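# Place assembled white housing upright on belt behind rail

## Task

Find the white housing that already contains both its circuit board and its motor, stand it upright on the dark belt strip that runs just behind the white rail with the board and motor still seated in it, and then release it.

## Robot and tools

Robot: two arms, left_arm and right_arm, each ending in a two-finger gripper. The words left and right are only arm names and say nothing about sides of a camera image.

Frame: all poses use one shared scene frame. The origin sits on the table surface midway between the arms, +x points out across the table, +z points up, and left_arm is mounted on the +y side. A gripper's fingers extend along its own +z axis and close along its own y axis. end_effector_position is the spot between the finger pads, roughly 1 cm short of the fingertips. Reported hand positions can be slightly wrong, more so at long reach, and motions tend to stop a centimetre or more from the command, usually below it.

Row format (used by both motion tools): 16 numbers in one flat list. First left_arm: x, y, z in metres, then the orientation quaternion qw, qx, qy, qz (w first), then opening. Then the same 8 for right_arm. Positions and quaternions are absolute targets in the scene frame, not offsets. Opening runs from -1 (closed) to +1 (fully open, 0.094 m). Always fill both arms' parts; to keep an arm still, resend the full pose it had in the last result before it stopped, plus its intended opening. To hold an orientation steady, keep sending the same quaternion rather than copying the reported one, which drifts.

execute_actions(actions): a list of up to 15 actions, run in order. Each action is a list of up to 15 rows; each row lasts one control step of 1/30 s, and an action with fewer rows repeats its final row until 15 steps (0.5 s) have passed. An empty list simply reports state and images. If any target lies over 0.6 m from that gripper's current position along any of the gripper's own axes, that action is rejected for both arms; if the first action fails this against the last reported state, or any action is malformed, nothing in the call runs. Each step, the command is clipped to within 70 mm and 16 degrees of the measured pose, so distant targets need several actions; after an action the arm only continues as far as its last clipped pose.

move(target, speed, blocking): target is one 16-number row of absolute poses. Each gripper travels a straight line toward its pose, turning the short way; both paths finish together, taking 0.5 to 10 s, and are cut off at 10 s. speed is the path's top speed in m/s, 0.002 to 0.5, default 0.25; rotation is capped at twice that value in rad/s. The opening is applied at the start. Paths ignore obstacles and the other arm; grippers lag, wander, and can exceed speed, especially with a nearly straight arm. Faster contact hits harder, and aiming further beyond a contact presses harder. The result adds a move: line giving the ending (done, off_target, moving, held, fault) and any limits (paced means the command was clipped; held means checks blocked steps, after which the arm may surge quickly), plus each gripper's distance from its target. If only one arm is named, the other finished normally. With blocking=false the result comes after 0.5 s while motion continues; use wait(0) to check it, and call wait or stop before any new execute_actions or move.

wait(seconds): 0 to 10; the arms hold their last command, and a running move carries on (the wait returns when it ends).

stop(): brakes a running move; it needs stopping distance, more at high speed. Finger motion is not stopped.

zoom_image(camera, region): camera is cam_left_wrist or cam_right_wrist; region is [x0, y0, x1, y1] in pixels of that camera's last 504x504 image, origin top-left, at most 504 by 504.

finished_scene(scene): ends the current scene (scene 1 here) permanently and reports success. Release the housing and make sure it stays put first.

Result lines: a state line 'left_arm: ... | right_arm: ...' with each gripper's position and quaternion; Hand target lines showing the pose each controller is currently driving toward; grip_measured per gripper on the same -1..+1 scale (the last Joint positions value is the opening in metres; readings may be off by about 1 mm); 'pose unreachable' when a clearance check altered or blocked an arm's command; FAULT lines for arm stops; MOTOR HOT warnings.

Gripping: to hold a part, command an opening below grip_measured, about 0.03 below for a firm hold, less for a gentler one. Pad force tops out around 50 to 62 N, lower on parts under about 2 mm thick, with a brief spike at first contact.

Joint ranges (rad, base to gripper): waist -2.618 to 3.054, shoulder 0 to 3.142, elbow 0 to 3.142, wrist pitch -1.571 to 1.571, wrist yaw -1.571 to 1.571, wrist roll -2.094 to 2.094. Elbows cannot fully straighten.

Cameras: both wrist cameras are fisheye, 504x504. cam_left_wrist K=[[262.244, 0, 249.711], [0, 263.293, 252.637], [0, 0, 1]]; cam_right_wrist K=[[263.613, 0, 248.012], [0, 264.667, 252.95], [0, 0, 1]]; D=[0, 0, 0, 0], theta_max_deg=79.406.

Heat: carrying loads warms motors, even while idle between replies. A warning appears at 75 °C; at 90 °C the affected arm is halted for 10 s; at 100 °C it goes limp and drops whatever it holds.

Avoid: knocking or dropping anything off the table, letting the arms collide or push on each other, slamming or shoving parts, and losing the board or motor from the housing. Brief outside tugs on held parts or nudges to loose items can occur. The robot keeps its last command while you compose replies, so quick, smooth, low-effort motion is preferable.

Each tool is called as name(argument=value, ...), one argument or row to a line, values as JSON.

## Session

move(
  target=[0.3,0.15,0.4,0.318,0,0.935,-0.157,1, 0.3,-0.25,0.4,0.318,0,0.94,0.11,1],
)

Scene clock: 4.57 s.
left_arm: end_effector_position=(+0.2983, +0.1485, +0.3922) grip_measured=+1.000 end_effector_quat_wxyz=(+0.309, +0.003, +0.939, -0.154) | right_arm: end_effector_position=(+0.3100, -0.2538, +0.3937) grip_measured=+1.000 end_effector_quat_wxyz=(+0.321, +0.010, +0.941, +0.107)
Joint positions: left_arm=[-0.553  1.746  2.441 -1.561  0.016 -0.442  0.094] | right_arm=[ 0.432  1.558  2.252 -1.575  0.003  0.336  0.094]
Joint velocities: left_arm=[-0.002 -0.027  0.002 -0.022  0.095  0.051  0.   ] | right_arm=[-0.002 -0.012 -0.007 -0.051  0.037 -0.022  0.   ]
Motor temperatures (°C, as the motors report them): left_arm=[26 29 29 29 26 27] | right_arm=[25 30 28 27 24 28]
Hand target (left_arm): +0.300, +0.151, +0.400; +0.318, -0.005, +0.934, -0.161
Hand target (right_arm): +0.303, -0.251, +0.402; +0.330, -0.001, +0.937, +0.113
Off the commanded pose (left_arm): 0.008 m, 1 deg.
Off the commanded pose (right_arm): 0.012 m, 1 deg.
joint sent to its limit (right arm) — the command would take joint 4 (wrist pitch) past its lower limit, so that joint was sent only as far as its limit.
move: off_target (right_arm)

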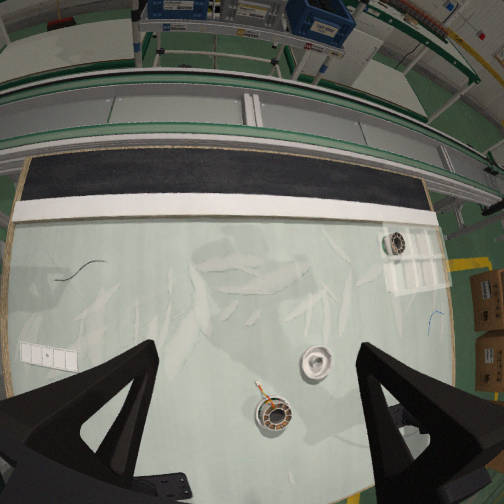

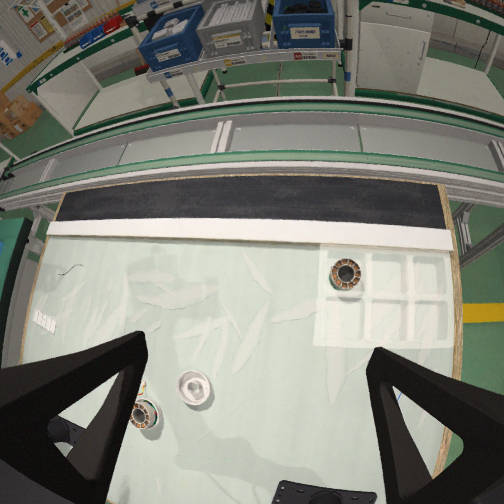

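move(
  target=[0.3,0.15,0.4,0.318,0,0.935,-0.157,1, 0.17,-0.02,0.10,0,0,1,0,1],
)

Scene clock: 13.90 s.
left_arm: end_effector_position=(+0.2966, +0.1491, +0.3908) grip_measured=+1.000 end_effector_quat_wxyz=(+0.305, +0.002, +0.940, -0.153) | right_arm: end_effector_position=(+0.1670, -0.0343, +0.0934) grip_measured=+1.000 end_effector_quat_wxyz=(+0.002, -0.007, +1.000, -0.025)
Joint positions: left_arm=[-0.553  1.746  2.441 -1.57   0.017 -0.442  0.094] | right_arm=[ 1.22   1.961  1.636 -1.289  0.025  1.092  0.094]
Joint velocities: left_arm=[-0.007  0.017  0.017 -0.022  0.007 -0.007  0.   ] | right_arm=[ 0.007 -0.007 -0.002 -0.037 -0.051 -0.007  0.   ]
Motor temperatures (°C, as the motors report them): left_arm=[26 30 30 30 26 27] | right_arm=[25 30 28 27 24 28]
Hand target (left_arm): +0.300, +0.150, +0.400; +0.319, +0.000, +0.935, -0.157
Hand target (right_arm): +0.168, -0.026, +0.103; +0.010, -0.004, +1.000, -0.006
Off the commanded pose (left_arm): 0.010 m, 2 deg.
Off the commanded pose (right_arm): 0.016 m, 3 deg.
move: off_target (right_arm)

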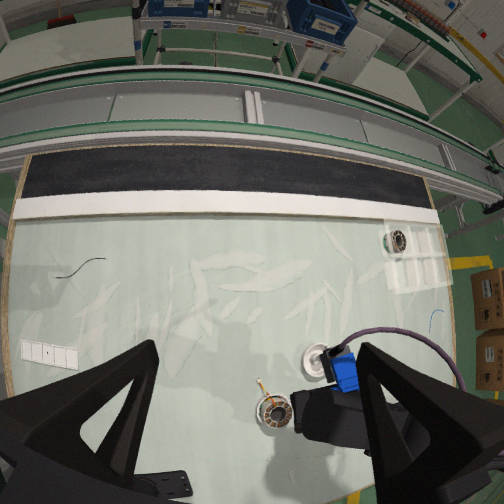

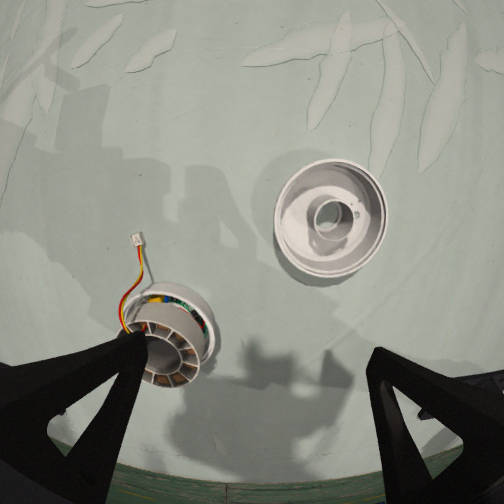

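move(
  target=[0.3,0.15,0.4,0.318,0,0.935,-0.157,1, 0.165,0.02,0.095,0,0,1,0,1],
  speed=0.1,
)

Scene clock: 16.83 s.
left_arm: end_effector_position=(+0.2966, +0.1492, +0.3908) grip_measured=+1.000 end_effector_quat_wxyz=(+0.305, +0.002, +0.940, -0.153) | right_arm: end_effector_position=(+0.1680, +0.0166, +0.0913) grip_measured=+1.000 end_effector_quat_wxyz=(+0.002, -0.001, +1.000, -0.001)
Joint positions: left_arm=[-0.553  1.746  2.441 -1.57   0.017 -0.442  0.094] | right_arm=[ 1.265  2.109  1.847 -1.309  0.004  1.147  0.094]
Joint velocities: left_arm=[ 0.012 -0.002 -0.012 -0.022 -0.066  0.051  0.   ] | right_arm=[-0.022  0.002  0.007 -0.081  0.007 -0.022  0.   ]
Motor temperatures (°C, as the motors report them): left_arm=[26 30 30 30 26 27] | right_arm=[25 31 28 27 24 28]
Hand target (left_arm): +0.300, +0.150, +0.400; +0.318, +0.000, +0.935, -0.157
Hand target (right_arm): +0.165, +0.020, +0.094; +0.001, +0.000, +1.000, +0.000
Off the commanded pose (left_arm): 0.010 m, 2 deg.
Off the commanded pose (right_arm): 0.006 m, 0 deg.
move: done

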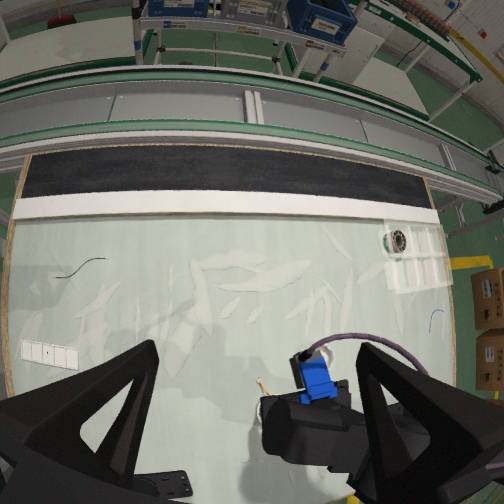

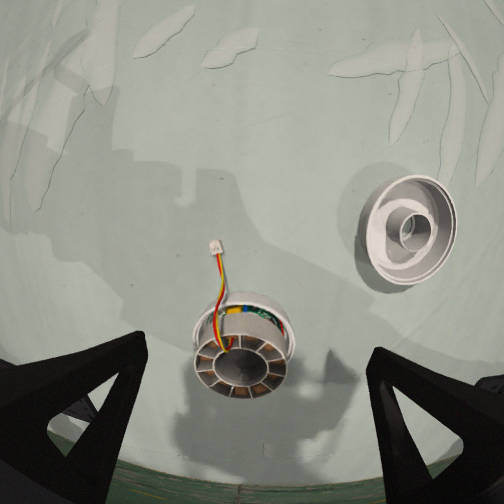

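move(
  target=[0.3,0.15,0.4,0.318,0,0.935,-0.157,1, 0.155,0.027,0.10,0.242,-0.566,0.768,0.179,1],
  speed=0.3,
)

Scene clock: 24.33 s.
left_arm: end_effector_position=(+0.2966, +0.1492, +0.3908) grip_measured=+1.000 end_effector_quat_wxyz=(+0.305, +0.002, +0.940, -0.153) | right_arm: end_effector_position=(+0.1521, +0.0277, +0.0866) grip_measured=+1.000 end_effector_quat_wxyz=(+0.231, -0.565, +0.774, +0.168)
Joint positions: left_arm=[-0.553  1.746  2.441 -1.57   0.017 -0.442  0.094] | right_arm=[ 1.288  1.643  1.049 -0.399 -0.048 -0.075  0.094]
Joint velocities: left_arm=[-0.002  0.002 -0.007  0.037  0.022  0.022  0.   ] | right_arm=[-0.002 -0.007 -0.002 -0.007  0.037 -0.022  0.   ]
Motor temperatures (°C, as the motors report them): left_arm=[26 30 30 31 26 27] | right_arm=[25 32 29 27 24 28]
Hand target (left_arm): +0.300, +0.150, +0.400; +0.319, +0.000, +0.935, -0.157
Hand target (right_arm): +0.155, +0.027, +0.096; +0.243, -0.563, +0.769, +0.177
Off the commanded pose (left_arm): 0.010 m, 2 deg.
Off the commanded pose (right_arm): 0.014 m, 2 deg.
move: off_target (right_arm)

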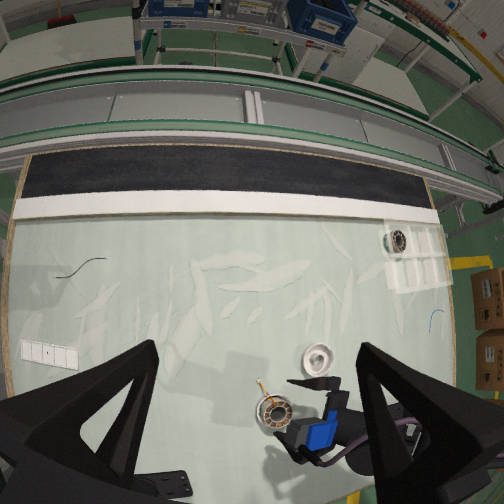

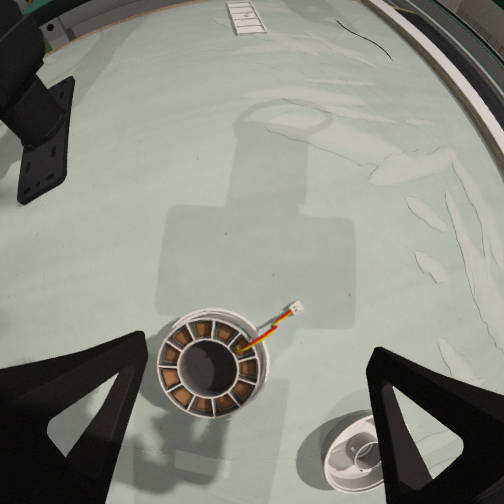

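move(
  target=[0.3,0.15,0.4,0.318,0,0.935,-0.157,1, 0.140,0.045,0.10,0.242,-0.566,0.768,0.179,1],
  speed=0.1,
)

Scene clock: 29.57 s.
left_arm: end_effector_position=(+0.2966, +0.1492, +0.3908) grip_measured=+1.000 end_effector_quat_wxyz=(+0.305, +0.002, +0.940, -0.153) | right_arm: end_effector_position=(+0.1408, +0.0387, +0.0948) grip_measured=+1.000 end_effector_quat_wxyz=(+0.238, -0.568, +0.768, +0.176)
Joint positions: left_arm=[-0.553  1.746  2.441 -1.57   0.017 -0.442  0.094] | right_arm=[ 1.33   1.643  1.072 -0.4   -0.034 -0.049  0.094]
Joint velocities: left_arm=[ 0.002 -0.022  0.017 -0.037 -0.066 -0.037  0.   ] | right_arm=[ 0.002  0.002 -0.012 -0.051 -0.081 -0.022  0.   ]
Motor temperatures (°C, as the motors report them): left_arm=[26 30 31 31 26 27] | right_arm=[25 32 29 27 24 28]
Hand target (left_arm): +0.300, +0.150, +0.400; +0.319, +0.000, +0.935, -0.157
Hand target (right_arm): +0.140, +0.045, +0.100; +0.242, -0.566, +0.768, +0.178
Off the commanded pose (left_arm): 0.010 m, 2 deg.
Off the commanded pose (right_arm): 0.008 m, 1 deg.
move: done

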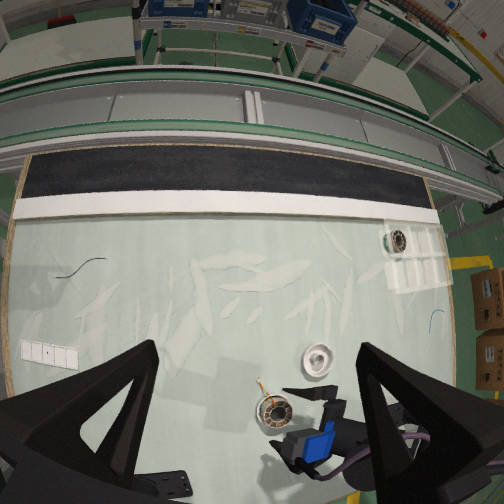

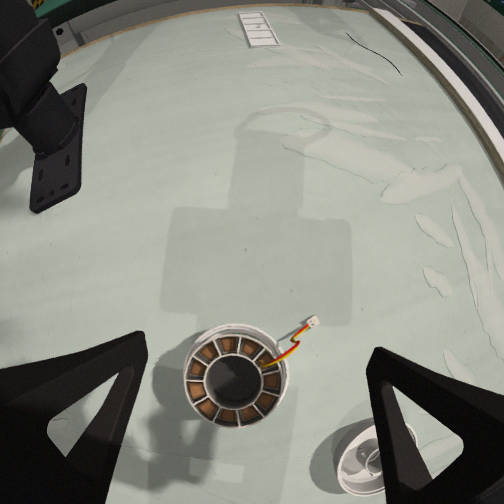

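move(
  target=[0.3,0.15,0.4,0.318,0,0.935,-0.157,1, 0.134,0.051,0.02,0.242,-0.566,0.768,0.179,1],
  speed=0.06,
)

Scene clock: 32.90 s.
left_arm: end_effector_position=(+0.2966, +0.1492, +0.3908) grip_measured=+1.000 end_effector_quat_wxyz=(+0.305, +0.002, +0.940, -0.153) | right_arm: end_effector_position=(+0.1373, +0.0493, +0.0240) grip_measured=+1.000 end_effector_quat_wxyz=(+0.243, -0.566, +0.767, +0.179)
Joint positions: left_arm=[-0.553  1.746  2.441 -1.57   0.017 -0.442  0.094] | right_arm=[ 1.352  1.8    0.93  -0.088 -0.02  -0.028  0.094]
Joint velocities: left_arm=[ 0.007  0.017 -0.017 -0.007  0.007 -0.066  0.   ] | right_arm=[ 0.012 -0.002  0.002  0.11  -0.081 -0.037  0.   ]
Motor temperatures (°C, as the motors report them): left_arm=[26 30 31 31 26 27] | right_arm=[25 32 29 28 24 28]
Hand target (left_arm): +0.300, +0.150, +0.400; +0.319, +0.000, +0.935, -0.157
Hand target (right_arm): +0.134, +0.050, +0.021; +0.242, -0.566, +0.768, +0.179
Off the commanded pose (left_arm): 0.010 m, 2 deg.
Off the commanded pose (right_arm): 0.005 m, 0 deg.
move: done

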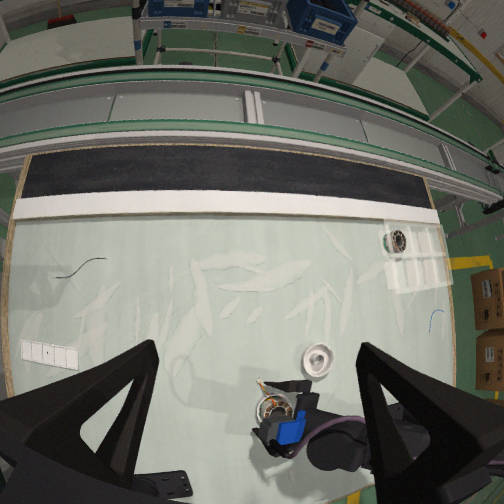

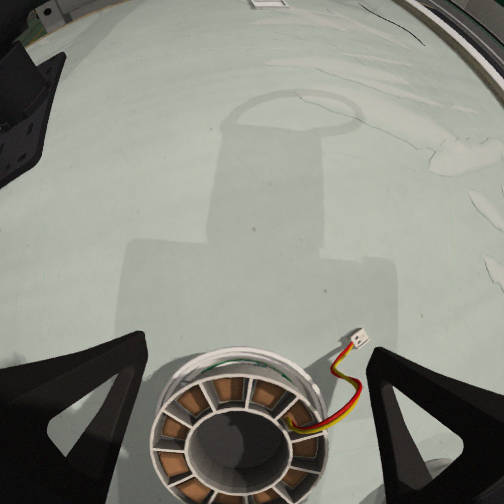

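This view matches the scene 1 reference. Closing the gripper.

execute_actions(
  actions=[
    [[0.3,0.15,0.4,0.318,0,0.935,-0.157,1, 0.134,0.051,0.014,0.242,-0.566,0.768,0.179,1]],
    [[0.3,0.15,0.4,0.318,0,0.935,-0.157,1, 0.134,0.051,0.014,0.242,-0.566,0.768,0.179,0.4]],
    [[0.3,0.15,0.4,0.318,0,0.935,-0.157,1, 0.134,0.051,0.014,0.242,-0.566,0.768,0.179,0.0]],
  ],
)

Scene clock: 37.20 s.
left_arm: end_effector_position=(+0.2966, +0.1492, +0.3908) grip_measured=+1.000 end_effector_quat_wxyz=(+0.305, +0.002, +0.940, -0.153) | right_arm: end_effector_position=(+0.1389, +0.0548, +0.0221) grip_measured=+0.129 end_effector_quat_wxyz=(+0.250, -0.564, +0.765, +0.185)
Joint positions: left_arm=[-0.553  1.746  2.441 -1.57   0.017 -0.442  0.094] | right_arm=[ 1.353  1.817  0.93  -0.051 -0.02  -0.027  0.053]
Joint velocities: left_arm=[ 0.002 -0.012 -0.012 -0.022  0.066 -0.007  0.   ] | right_arm=[ 0.012 -0.002 -0.002 -0.051  0.051  0.007 -0.   ]
Motor temperatures (°C, as the motors report them): left_arm=[26 30 31 31 26 27] | right_arm=[25 32 29 28 24 28]
Hand target (left_arm): +0.300, +0.150, +0.400; +0.319, +0.000, +0.935, -0.157
Hand target (right_arm): +0.134, +0.051, +0.014; +0.242, -0.566, +0.768, +0.179
Off the commanded pose (left_arm): 0.010 m, 2 deg.
Off the commanded pose (right_arm): 0.010 m, 1 deg.

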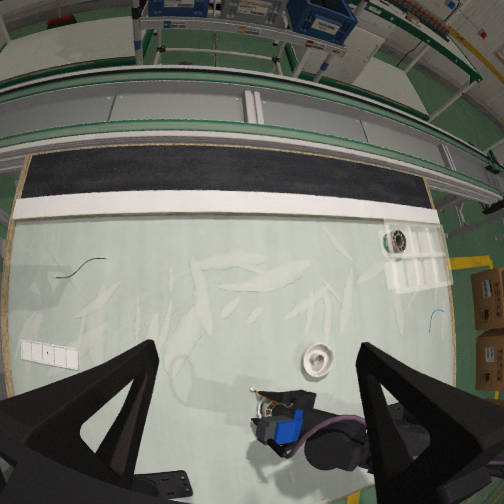

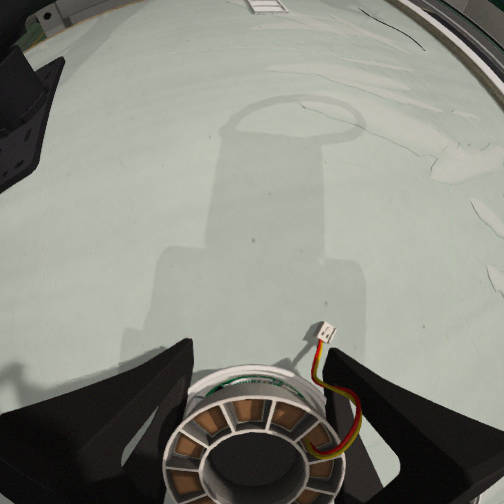

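execute_actions(
  actions=[
    [[0.3,0.15,0.4,0.318,0,0.935,-0.157,1, 0.134,0.051,0.014,0.242,-0.566,0.768,0.179,1]],
    [[0.3,0.15,0.4,0.318,0,0.935,-0.157,1, 0.131,0.040,0.010,0.242,-0.566,0.768,0.179,1]],
    [[0.3,0.15,0.4,0.318,0,0.935,-0.157,1, 0.131,0.040,0.010,0.242,-0.566,0.768,0.179,1]],
  ],
)

Scene clock: 42.57 s.
left_arm: end_effector_position=(+0.2966, +0.1492, +0.3908) grip_measured=+1.000 end_effector_quat_wxyz=(+0.305, +0.002, +0.940, -0.153) | right_arm: end_effector_position=(+0.1351, +0.0426, +0.0098) grip_measured=+1.000 end_effector_quat_wxyz=(+0.244, -0.566, +0.767, +0.178)
Joint positions: left_arm=[-0.553  1.746  2.441 -1.57   0.017 -0.442  0.094] | right_arm=[ 1.353  1.813  0.876 -0.021 -0.017 -0.03   0.094]
Joint velocities: left_arm=[-0.012  0.007 -0.017  0.022 -0.037 -0.066  0.   ] | right_arm=[ 0.007  0.022 -0.002  0.022  0.007  0.007  0.   ]
Motor temperatures (°C, as the motors report them): left_arm=[26 30 31 32 26 27] | right_arm=[25 32 29 28 24 28]
Hand target (left_arm): +0.300, +0.150, +0.400; +0.319, +0.000, +0.935, -0.157
Hand target (right_arm): +0.131, +0.040, +0.010; +0.242, -0.566, +0.768, +0.179
Off the commanded pose (left_arm): 0.010 m, 2 deg.
Off the commanded pose (right_arm): 0.005 m, 0 deg.

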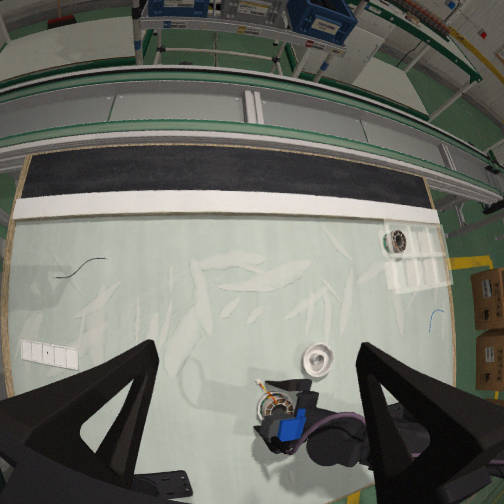

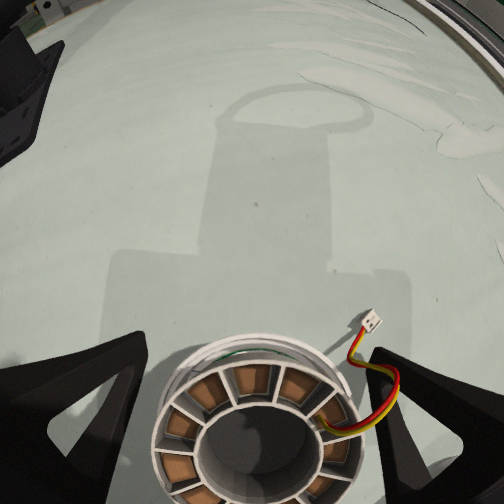

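execute_actions(
  actions=[
    [[0.3,0.15,0.4,0.318,0,0.935,-0.157,1, 0.131,0.040,0.012,0.242,-0.566,0.768,0.179,0.4]],
    [[0.3,0.15,0.4,0.318,0,0.935,-0.157,1, 0.131,0.040,0.012,0.242,-0.566,0.768,0.179,0.0]],
  ],
)

Scene clock: 45.27 s.
left_arm: end_effector_position=(+0.2966, +0.1492, +0.3908) grip_measured=+1.000 end_effector_quat_wxyz=(+0.305, +0.002, +0.940, -0.153) | right_arm: end_effector_position=(+0.1351, +0.0426, +0.0098) grip_measured=+0.390 end_effector_quat_wxyz=(+0.244, -0.566, +0.767, +0.178)
Joint positions: left_arm=[-0.553  1.746  2.441 -1.57   0.017 -0.442  0.094] | right_arm=[ 1.353  1.813  0.876 -0.021 -0.017 -0.03   0.065]
Joint velocities: left_arm=[-0.007 -0.012  0.002  0.051  0.037  0.007  0.   ] | right_arm=[ 0.007  0.007  0.002  0.007  0.007 -0.051 -0.001]
Motor temperatures (°C, as the motors report them): left_arm=[26 30 31 32 26 27] | right_arm=[25 32 29 28 24 28]
Hand target (left_arm): +0.300, +0.150, +0.400; +0.319, +0.000, +0.935, -0.157
Hand target (right_arm): +0.131, +0.040, +0.012; +0.242, -0.566, +0.768, +0.179
Off the commanded pose (left_arm): 0.010 m, 2 deg.
Off the commanded pose (right_arm): 0.005 m, 0 deg.

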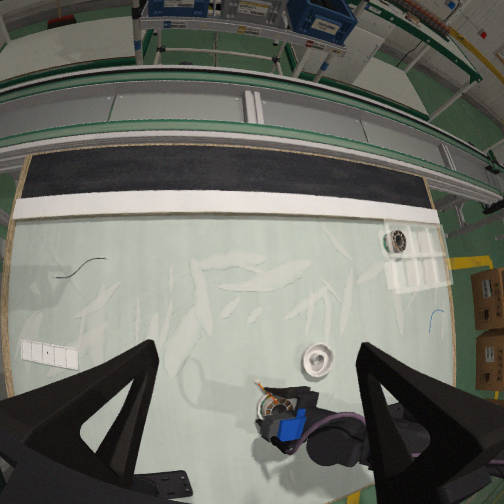

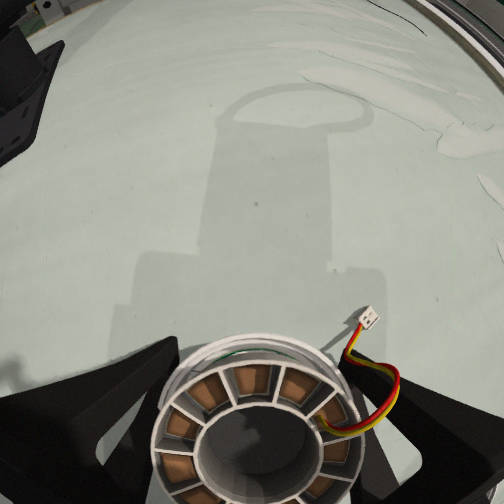

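The gripper reads 65 mm, so it has the housing. Lift.

move(
  target=[0.3,0.15,0.4,0.318,0,0.935,-0.157,1, 0.135,0.043,0.12,0.242,-0.566,0.768,0.179,0.0],
  speed=0.1,
)

Scene clock: 49.93 s.
left_arm: end_effector_position=(+0.2966, +0.1492, +0.3908) grip_measured=+1.000 end_effector_quat_wxyz=(+0.305, +0.002, +0.940, -0.153) | right_arm: end_effector_position=(+0.1328, +0.0360, +0.0964) grip_measured=+0.390 end_effector_quat_wxyz=(+0.219, -0.572, +0.774, +0.161)
Joint positions: left_arm=[-0.553  1.746  2.441 -1.57   0.017 -0.442  0.094] | right_arm=[ 1.353  1.653  1.118 -0.486 -0.017 -0.03   0.065]
Joint velocities: left_arm=[ 0.002  0.017 -0.002 -0.081  0.051  0.022  0.   ] | right_arm=[ 0.002 -0.017 -0.002  0.007 -0.022 -0.051  0.   ]
Motor temperatures (°C, as the motors report them): left_arm=[26 30 31 32 26 27] | right_arm=[25 32 29 28 24 28]
Hand target (left_arm): +0.300, +0.150, +0.400; +0.319, +0.000, +0.935, -0.157
Hand target (right_arm): +0.135, +0.044, +0.119; +0.242, -0.566, +0.768, +0.179
Off the commanded pose (left_arm): 0.010 m, 2 deg.
Off the commanded pose (right_arm): 0.025 m, 4 deg.
move: off_target (right_arm)

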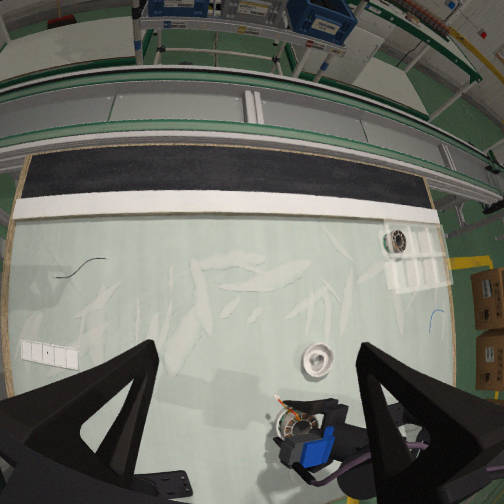

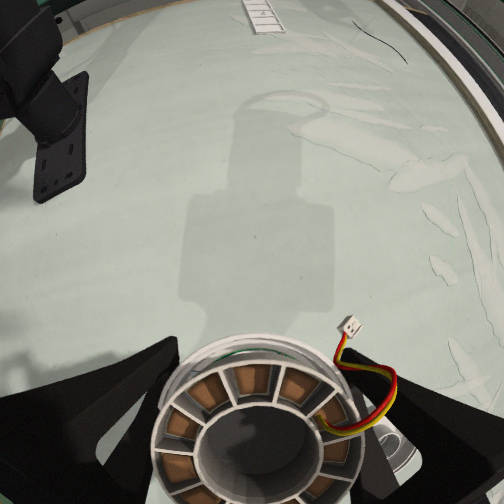

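move(
  target=[0.3,0.15,0.4,0.318,0,0.935,-0.157,1, 0.64,-0.35,0.15,0.301,0,0.954,0,0.0],
  speed=0.2,
)

Scene clock: 55.77 s.
left_arm: end_effector_position=(+0.2966, +0.1492, +0.3908) grip_measured=+1.000 end_effector_quat_wxyz=(+0.305, +0.002, +0.940, -0.153) | right_arm: end_effector_position=(+0.6336, -0.3398, +0.1303) grip_measured=+0.391 end_effector_quat_wxyz=(+0.303, -0.003, +0.953, +0.011)
Joint positions: left_arm=[-0.553  1.746  2.441 -1.57   0.017 -0.442  0.094] | right_arm=[ 0.135  2.672  2.82  -1.103 -0.012  0.018  0.065]
Joint velocities: left_arm=[ 0.002  0.002 -0.002  0.007 -0.081  0.037  0.   ] | right_arm=[ 0.002  0.017 -0.007 -0.037 -0.007 -0.051 -0.001]
Motor temperatures (°C, as the motors report them): left_arm=[26 30 31 32 26 27] | right_arm=[25 33 30 29 24 28]
Hand target (left_arm): +0.300, +0.150, +0.400; +0.319, +0.000, +0.935, -0.157
Hand target (right_arm): +0.637, -0.342, +0.149; +0.324, +0.004, +0.946, +0.011
Off the commanded pose (left_arm): 0.010 m, 2 deg.
Off the commanded pose (right_arm): 0.023 m, 1 deg.
elbow stopped short (right arm): the move would have taken joint 3 (elbow) straighter than the controller allows; a more bent joint 3 avoids this.
move: off_target (right_arm)

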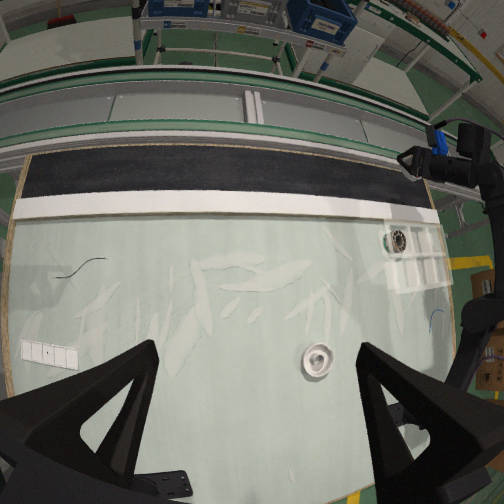

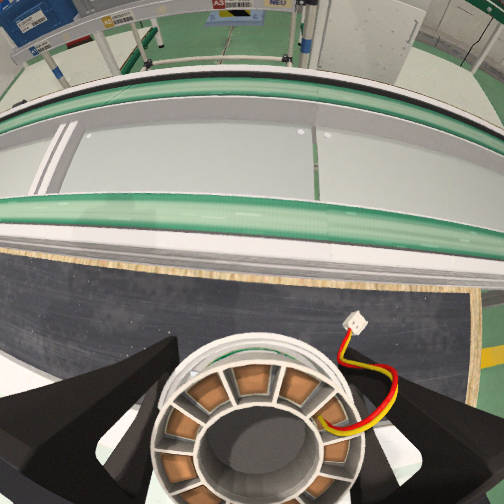

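move(
  target=[0.3,0.15,0.4,0.318,0,0.935,-0.157,1, 0.655,-0.355,0.09,0.301,0,0.954,0,0.0],
  speed=0.08,
)

move(
  target=[0.3,0.15,0.4,0.318,0,0.935,-0.157,1, 0.65,-0.355,0.022,0.301,0,0.954,0,0.0],
  speed=0.05,
)

Scene clock: 59.90 s.
left_arm: end_effector_position=(+0.2966, +0.1492, +0.3908) grip_measured=+1.000 end_effector_quat_wxyz=(+0.305, +0.002, +0.940, -0.153) | right_arm: end_effector_position=(+0.6429, -0.3489, +0.0677) grip_measured=+0.391 end_effector_quat_wxyz=(+0.275, +0.000, +0.962, +0.005)
Joint positions: left_arm=[-0.553  1.746  2.441 -1.57   0.017 -0.442  0.094] | right_arm=[ 0.122  2.786  2.82  -1.048 -0.006  0.008  0.065]
Joint velocities: left_arm=[-0.012 -0.022 -0.017 -0.081 -0.022 -0.051  0.   ] | right_arm=[-0.012  0.007 -0.002 -0.051  0.095 -0.022 -0.   ]
Motor temperatures (°C, as the motors report them): left_arm=[26 30 31 32 26 27] | right_arm=[25 34 30 29 24 28]
Hand target (left_arm): +0.300, +0.150, +0.400; +0.319, +0.000, +0.935, -0.157
Hand target (right_arm): +0.653, -0.355, +0.090; +0.307, +0.001, +0.952, +0.000
Off the commanded pose (left_arm): 0.010 m, 2 deg.
Off the commanded pose (right_arm): 0.026 m, 3 deg.
elbow stopped short (right arm): the move would have taken joint 3 (elbow) straighter than the controller allows; a more bent joint 3 avoids this.
move: off_target (right_arm)

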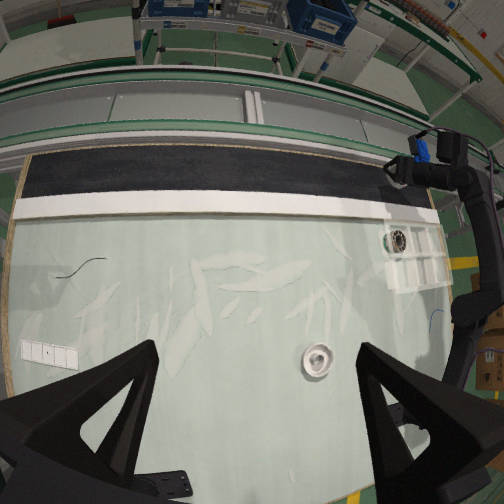

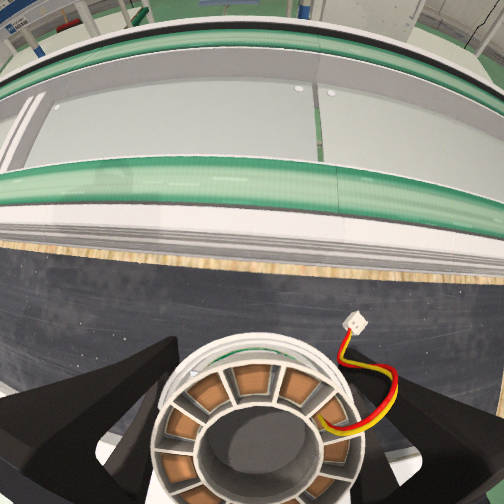

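Scene clock: 61.27 s.
left_arm: end_effector_position=(+0.2966, +0.1492, +0.3908) grip_measured=+1.000 end_effector_quat_wxyz=(+0.305, +0.002, +0.940, -0.153) | right_arm: end_effector_position=(+0.6489, -0.3509, +0.0144) grip_measured=+0.391 end_effector_quat_wxyz=(+0.296, -0.002, +0.955, -0.001)
Joint positions: left_arm=[-0.553  1.746  2.441 -1.57   0.017 -0.442  0.094] | right_arm=[ 0.122  2.673  2.359 -0.656  0.004  0.002  0.065]
Joint velocities: left_arm=[-0.002  0.002  0.017 -0.081 -0.066  0.007  0.   ] | right_arm=[-0.012 -0.002 -0.007 -0.007 -0.037 -0.051 -0.   ]
Motor temperatures (°C, as the motors report them): left_arm=[26 30 31 32 26 27] | right_arm=[25 35 30 29 24 28]
Hand target (left_arm): +0.300, +0.150, +0.400; +0.319, +0.000, +0.935, -0.157
Hand target (right_arm): +0.649, -0.355, +0.021; +0.301, +0.000, +0.954, +0.000
Off the commanded pose (left_arm): 0.010 m, 2 deg.
Off the commanded pose (right_arm): 0.009 m, 1 deg.
move: done

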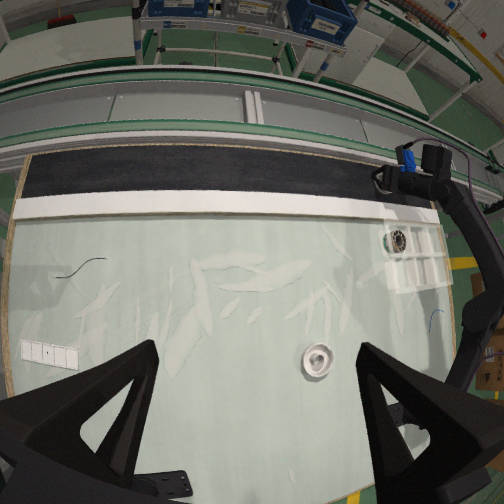

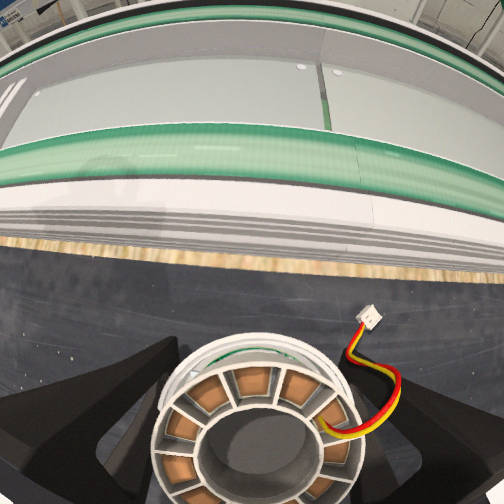

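execute_actions(
  actions=[
    [[0.3,0.15,0.4,0.318,0,0.935,-0.157,1, 0.65,-0.355,0.024,0.301,0,0.954,0,1]],
  ],
)

move(
  target=[0.3,0.15,0.4,0.318,0,0.935,-0.157,1, 0.60,-0.355,0.14,0.3,0,0.954,0,1],
  speed=0.1,
)

Scene clock: 63.50 s.
left_arm: end_effector_position=(+0.2966, +0.1492, +0.3908) grip_measured=+1.000 end_effector_quat_wxyz=(+0.305, +0.002, +0.940, -0.153) | right_arm: end_effector_position=(+0.6492, -0.3509, +0.0145) grip_measured=+1.000 end_effector_quat_wxyz=(+0.297, -0.002, +0.955, -0.001)
Joint positions: left_arm=[-0.553  1.746  2.441 -1.57   0.017 -0.442  0.094] | right_arm=[ 0.122  2.673  2.359 -0.655  0.004  0.001  0.094]
Joint velocities: left_arm=[-0.007  0.012 -0.007  0.051 -0.022  0.022  0.   ] | right_arm=[-0.017 -0.002 -0.002  0.022 -0.007 -0.095  0.   ]
Motor temperatures (°C, as the motors report them): left_arm=[26 30 31 32 26 27] | right_arm=[25 35 30 29 24 28]
Hand target (left_arm): +0.300, +0.150, +0.400; +0.319, +0.000, +0.935, -0.157
Hand target (right_arm): +0.650, -0.355, +0.024; +0.301, -0.000, +0.954, +0.000
Off the commanded pose (left_arm): 0.010 m, 2 deg.
Off the commanded pose (right_arm): 0.010 m, 1 deg.

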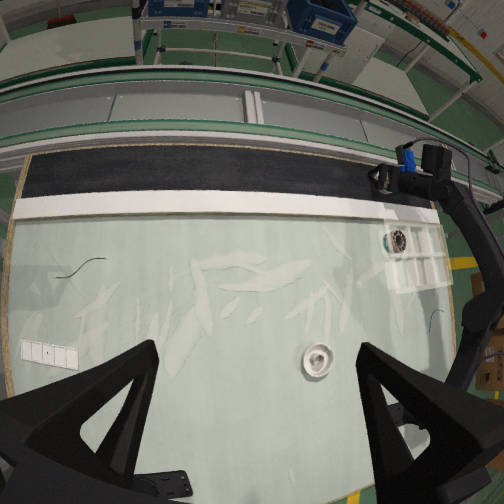

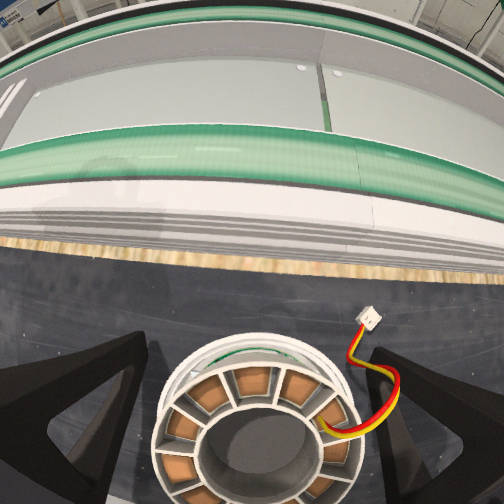

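Scene clock: 65.37 s.
left_arm: end_effector_position=(+0.2966, +0.1492, +0.3908) grip_measured=+1.000 end_effector_quat_wxyz=(+0.305, +0.002, +0.940, -0.153) | right_arm: end_effector_position=(+0.6010, -0.3511, +0.1215) grip_measured=+1.000 end_effector_quat_wxyz=(+0.286, -0.002, +0.958, -0.001)
Joint positions: left_arm=[-0.553  1.746  2.441 -1.57   0.017 -0.442  0.094] | right_arm=[ 0.122  2.391  2.272 -0.871  0.004  0.001  0.094]
Joint velocities: left_arm=[-0.012 -0.002 -0.012  0.022 -0.11  -0.022  0.   ] | right_arm=[ 0.002  0.007  0.012 -0.081  0.007  0.095  0.   ]
Motor temperatures (°C, as the motors report them): left_arm=[26 30 31 32 26 27] | right_arm=[25 36 30 29 24 28]
Hand target (left_arm): +0.300, +0.150, +0.400; +0.319, +0.000, +0.935, -0.157
Hand target (right_arm): +0.601, -0.355, +0.140; +0.300, +0.000, +0.954, +0.000
Off the commanded pose (left_arm): 0.010 m, 2 deg.
Off the commanded pose (right_arm): 0.019 m, 2 deg.
move: off_target (right_arm)

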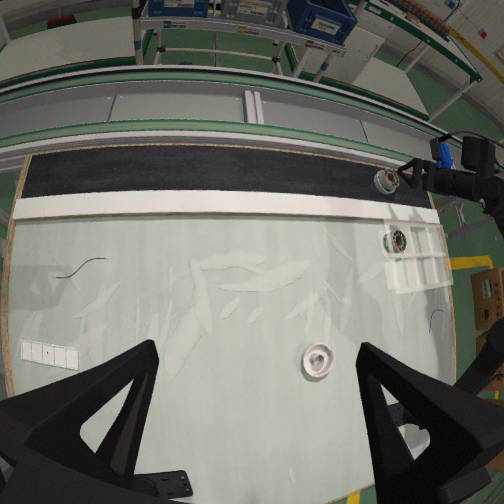

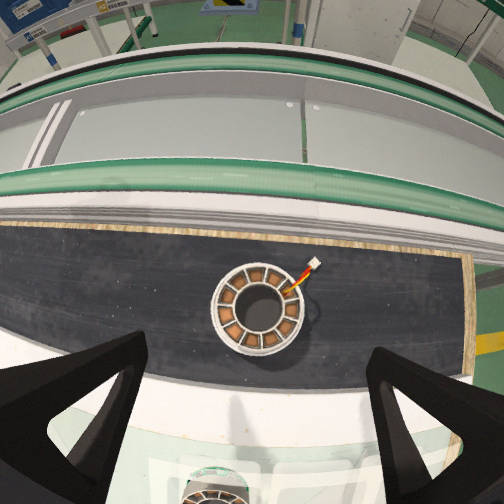

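finished_scene(
  scene=2,
)

The scene is finished: the task was done.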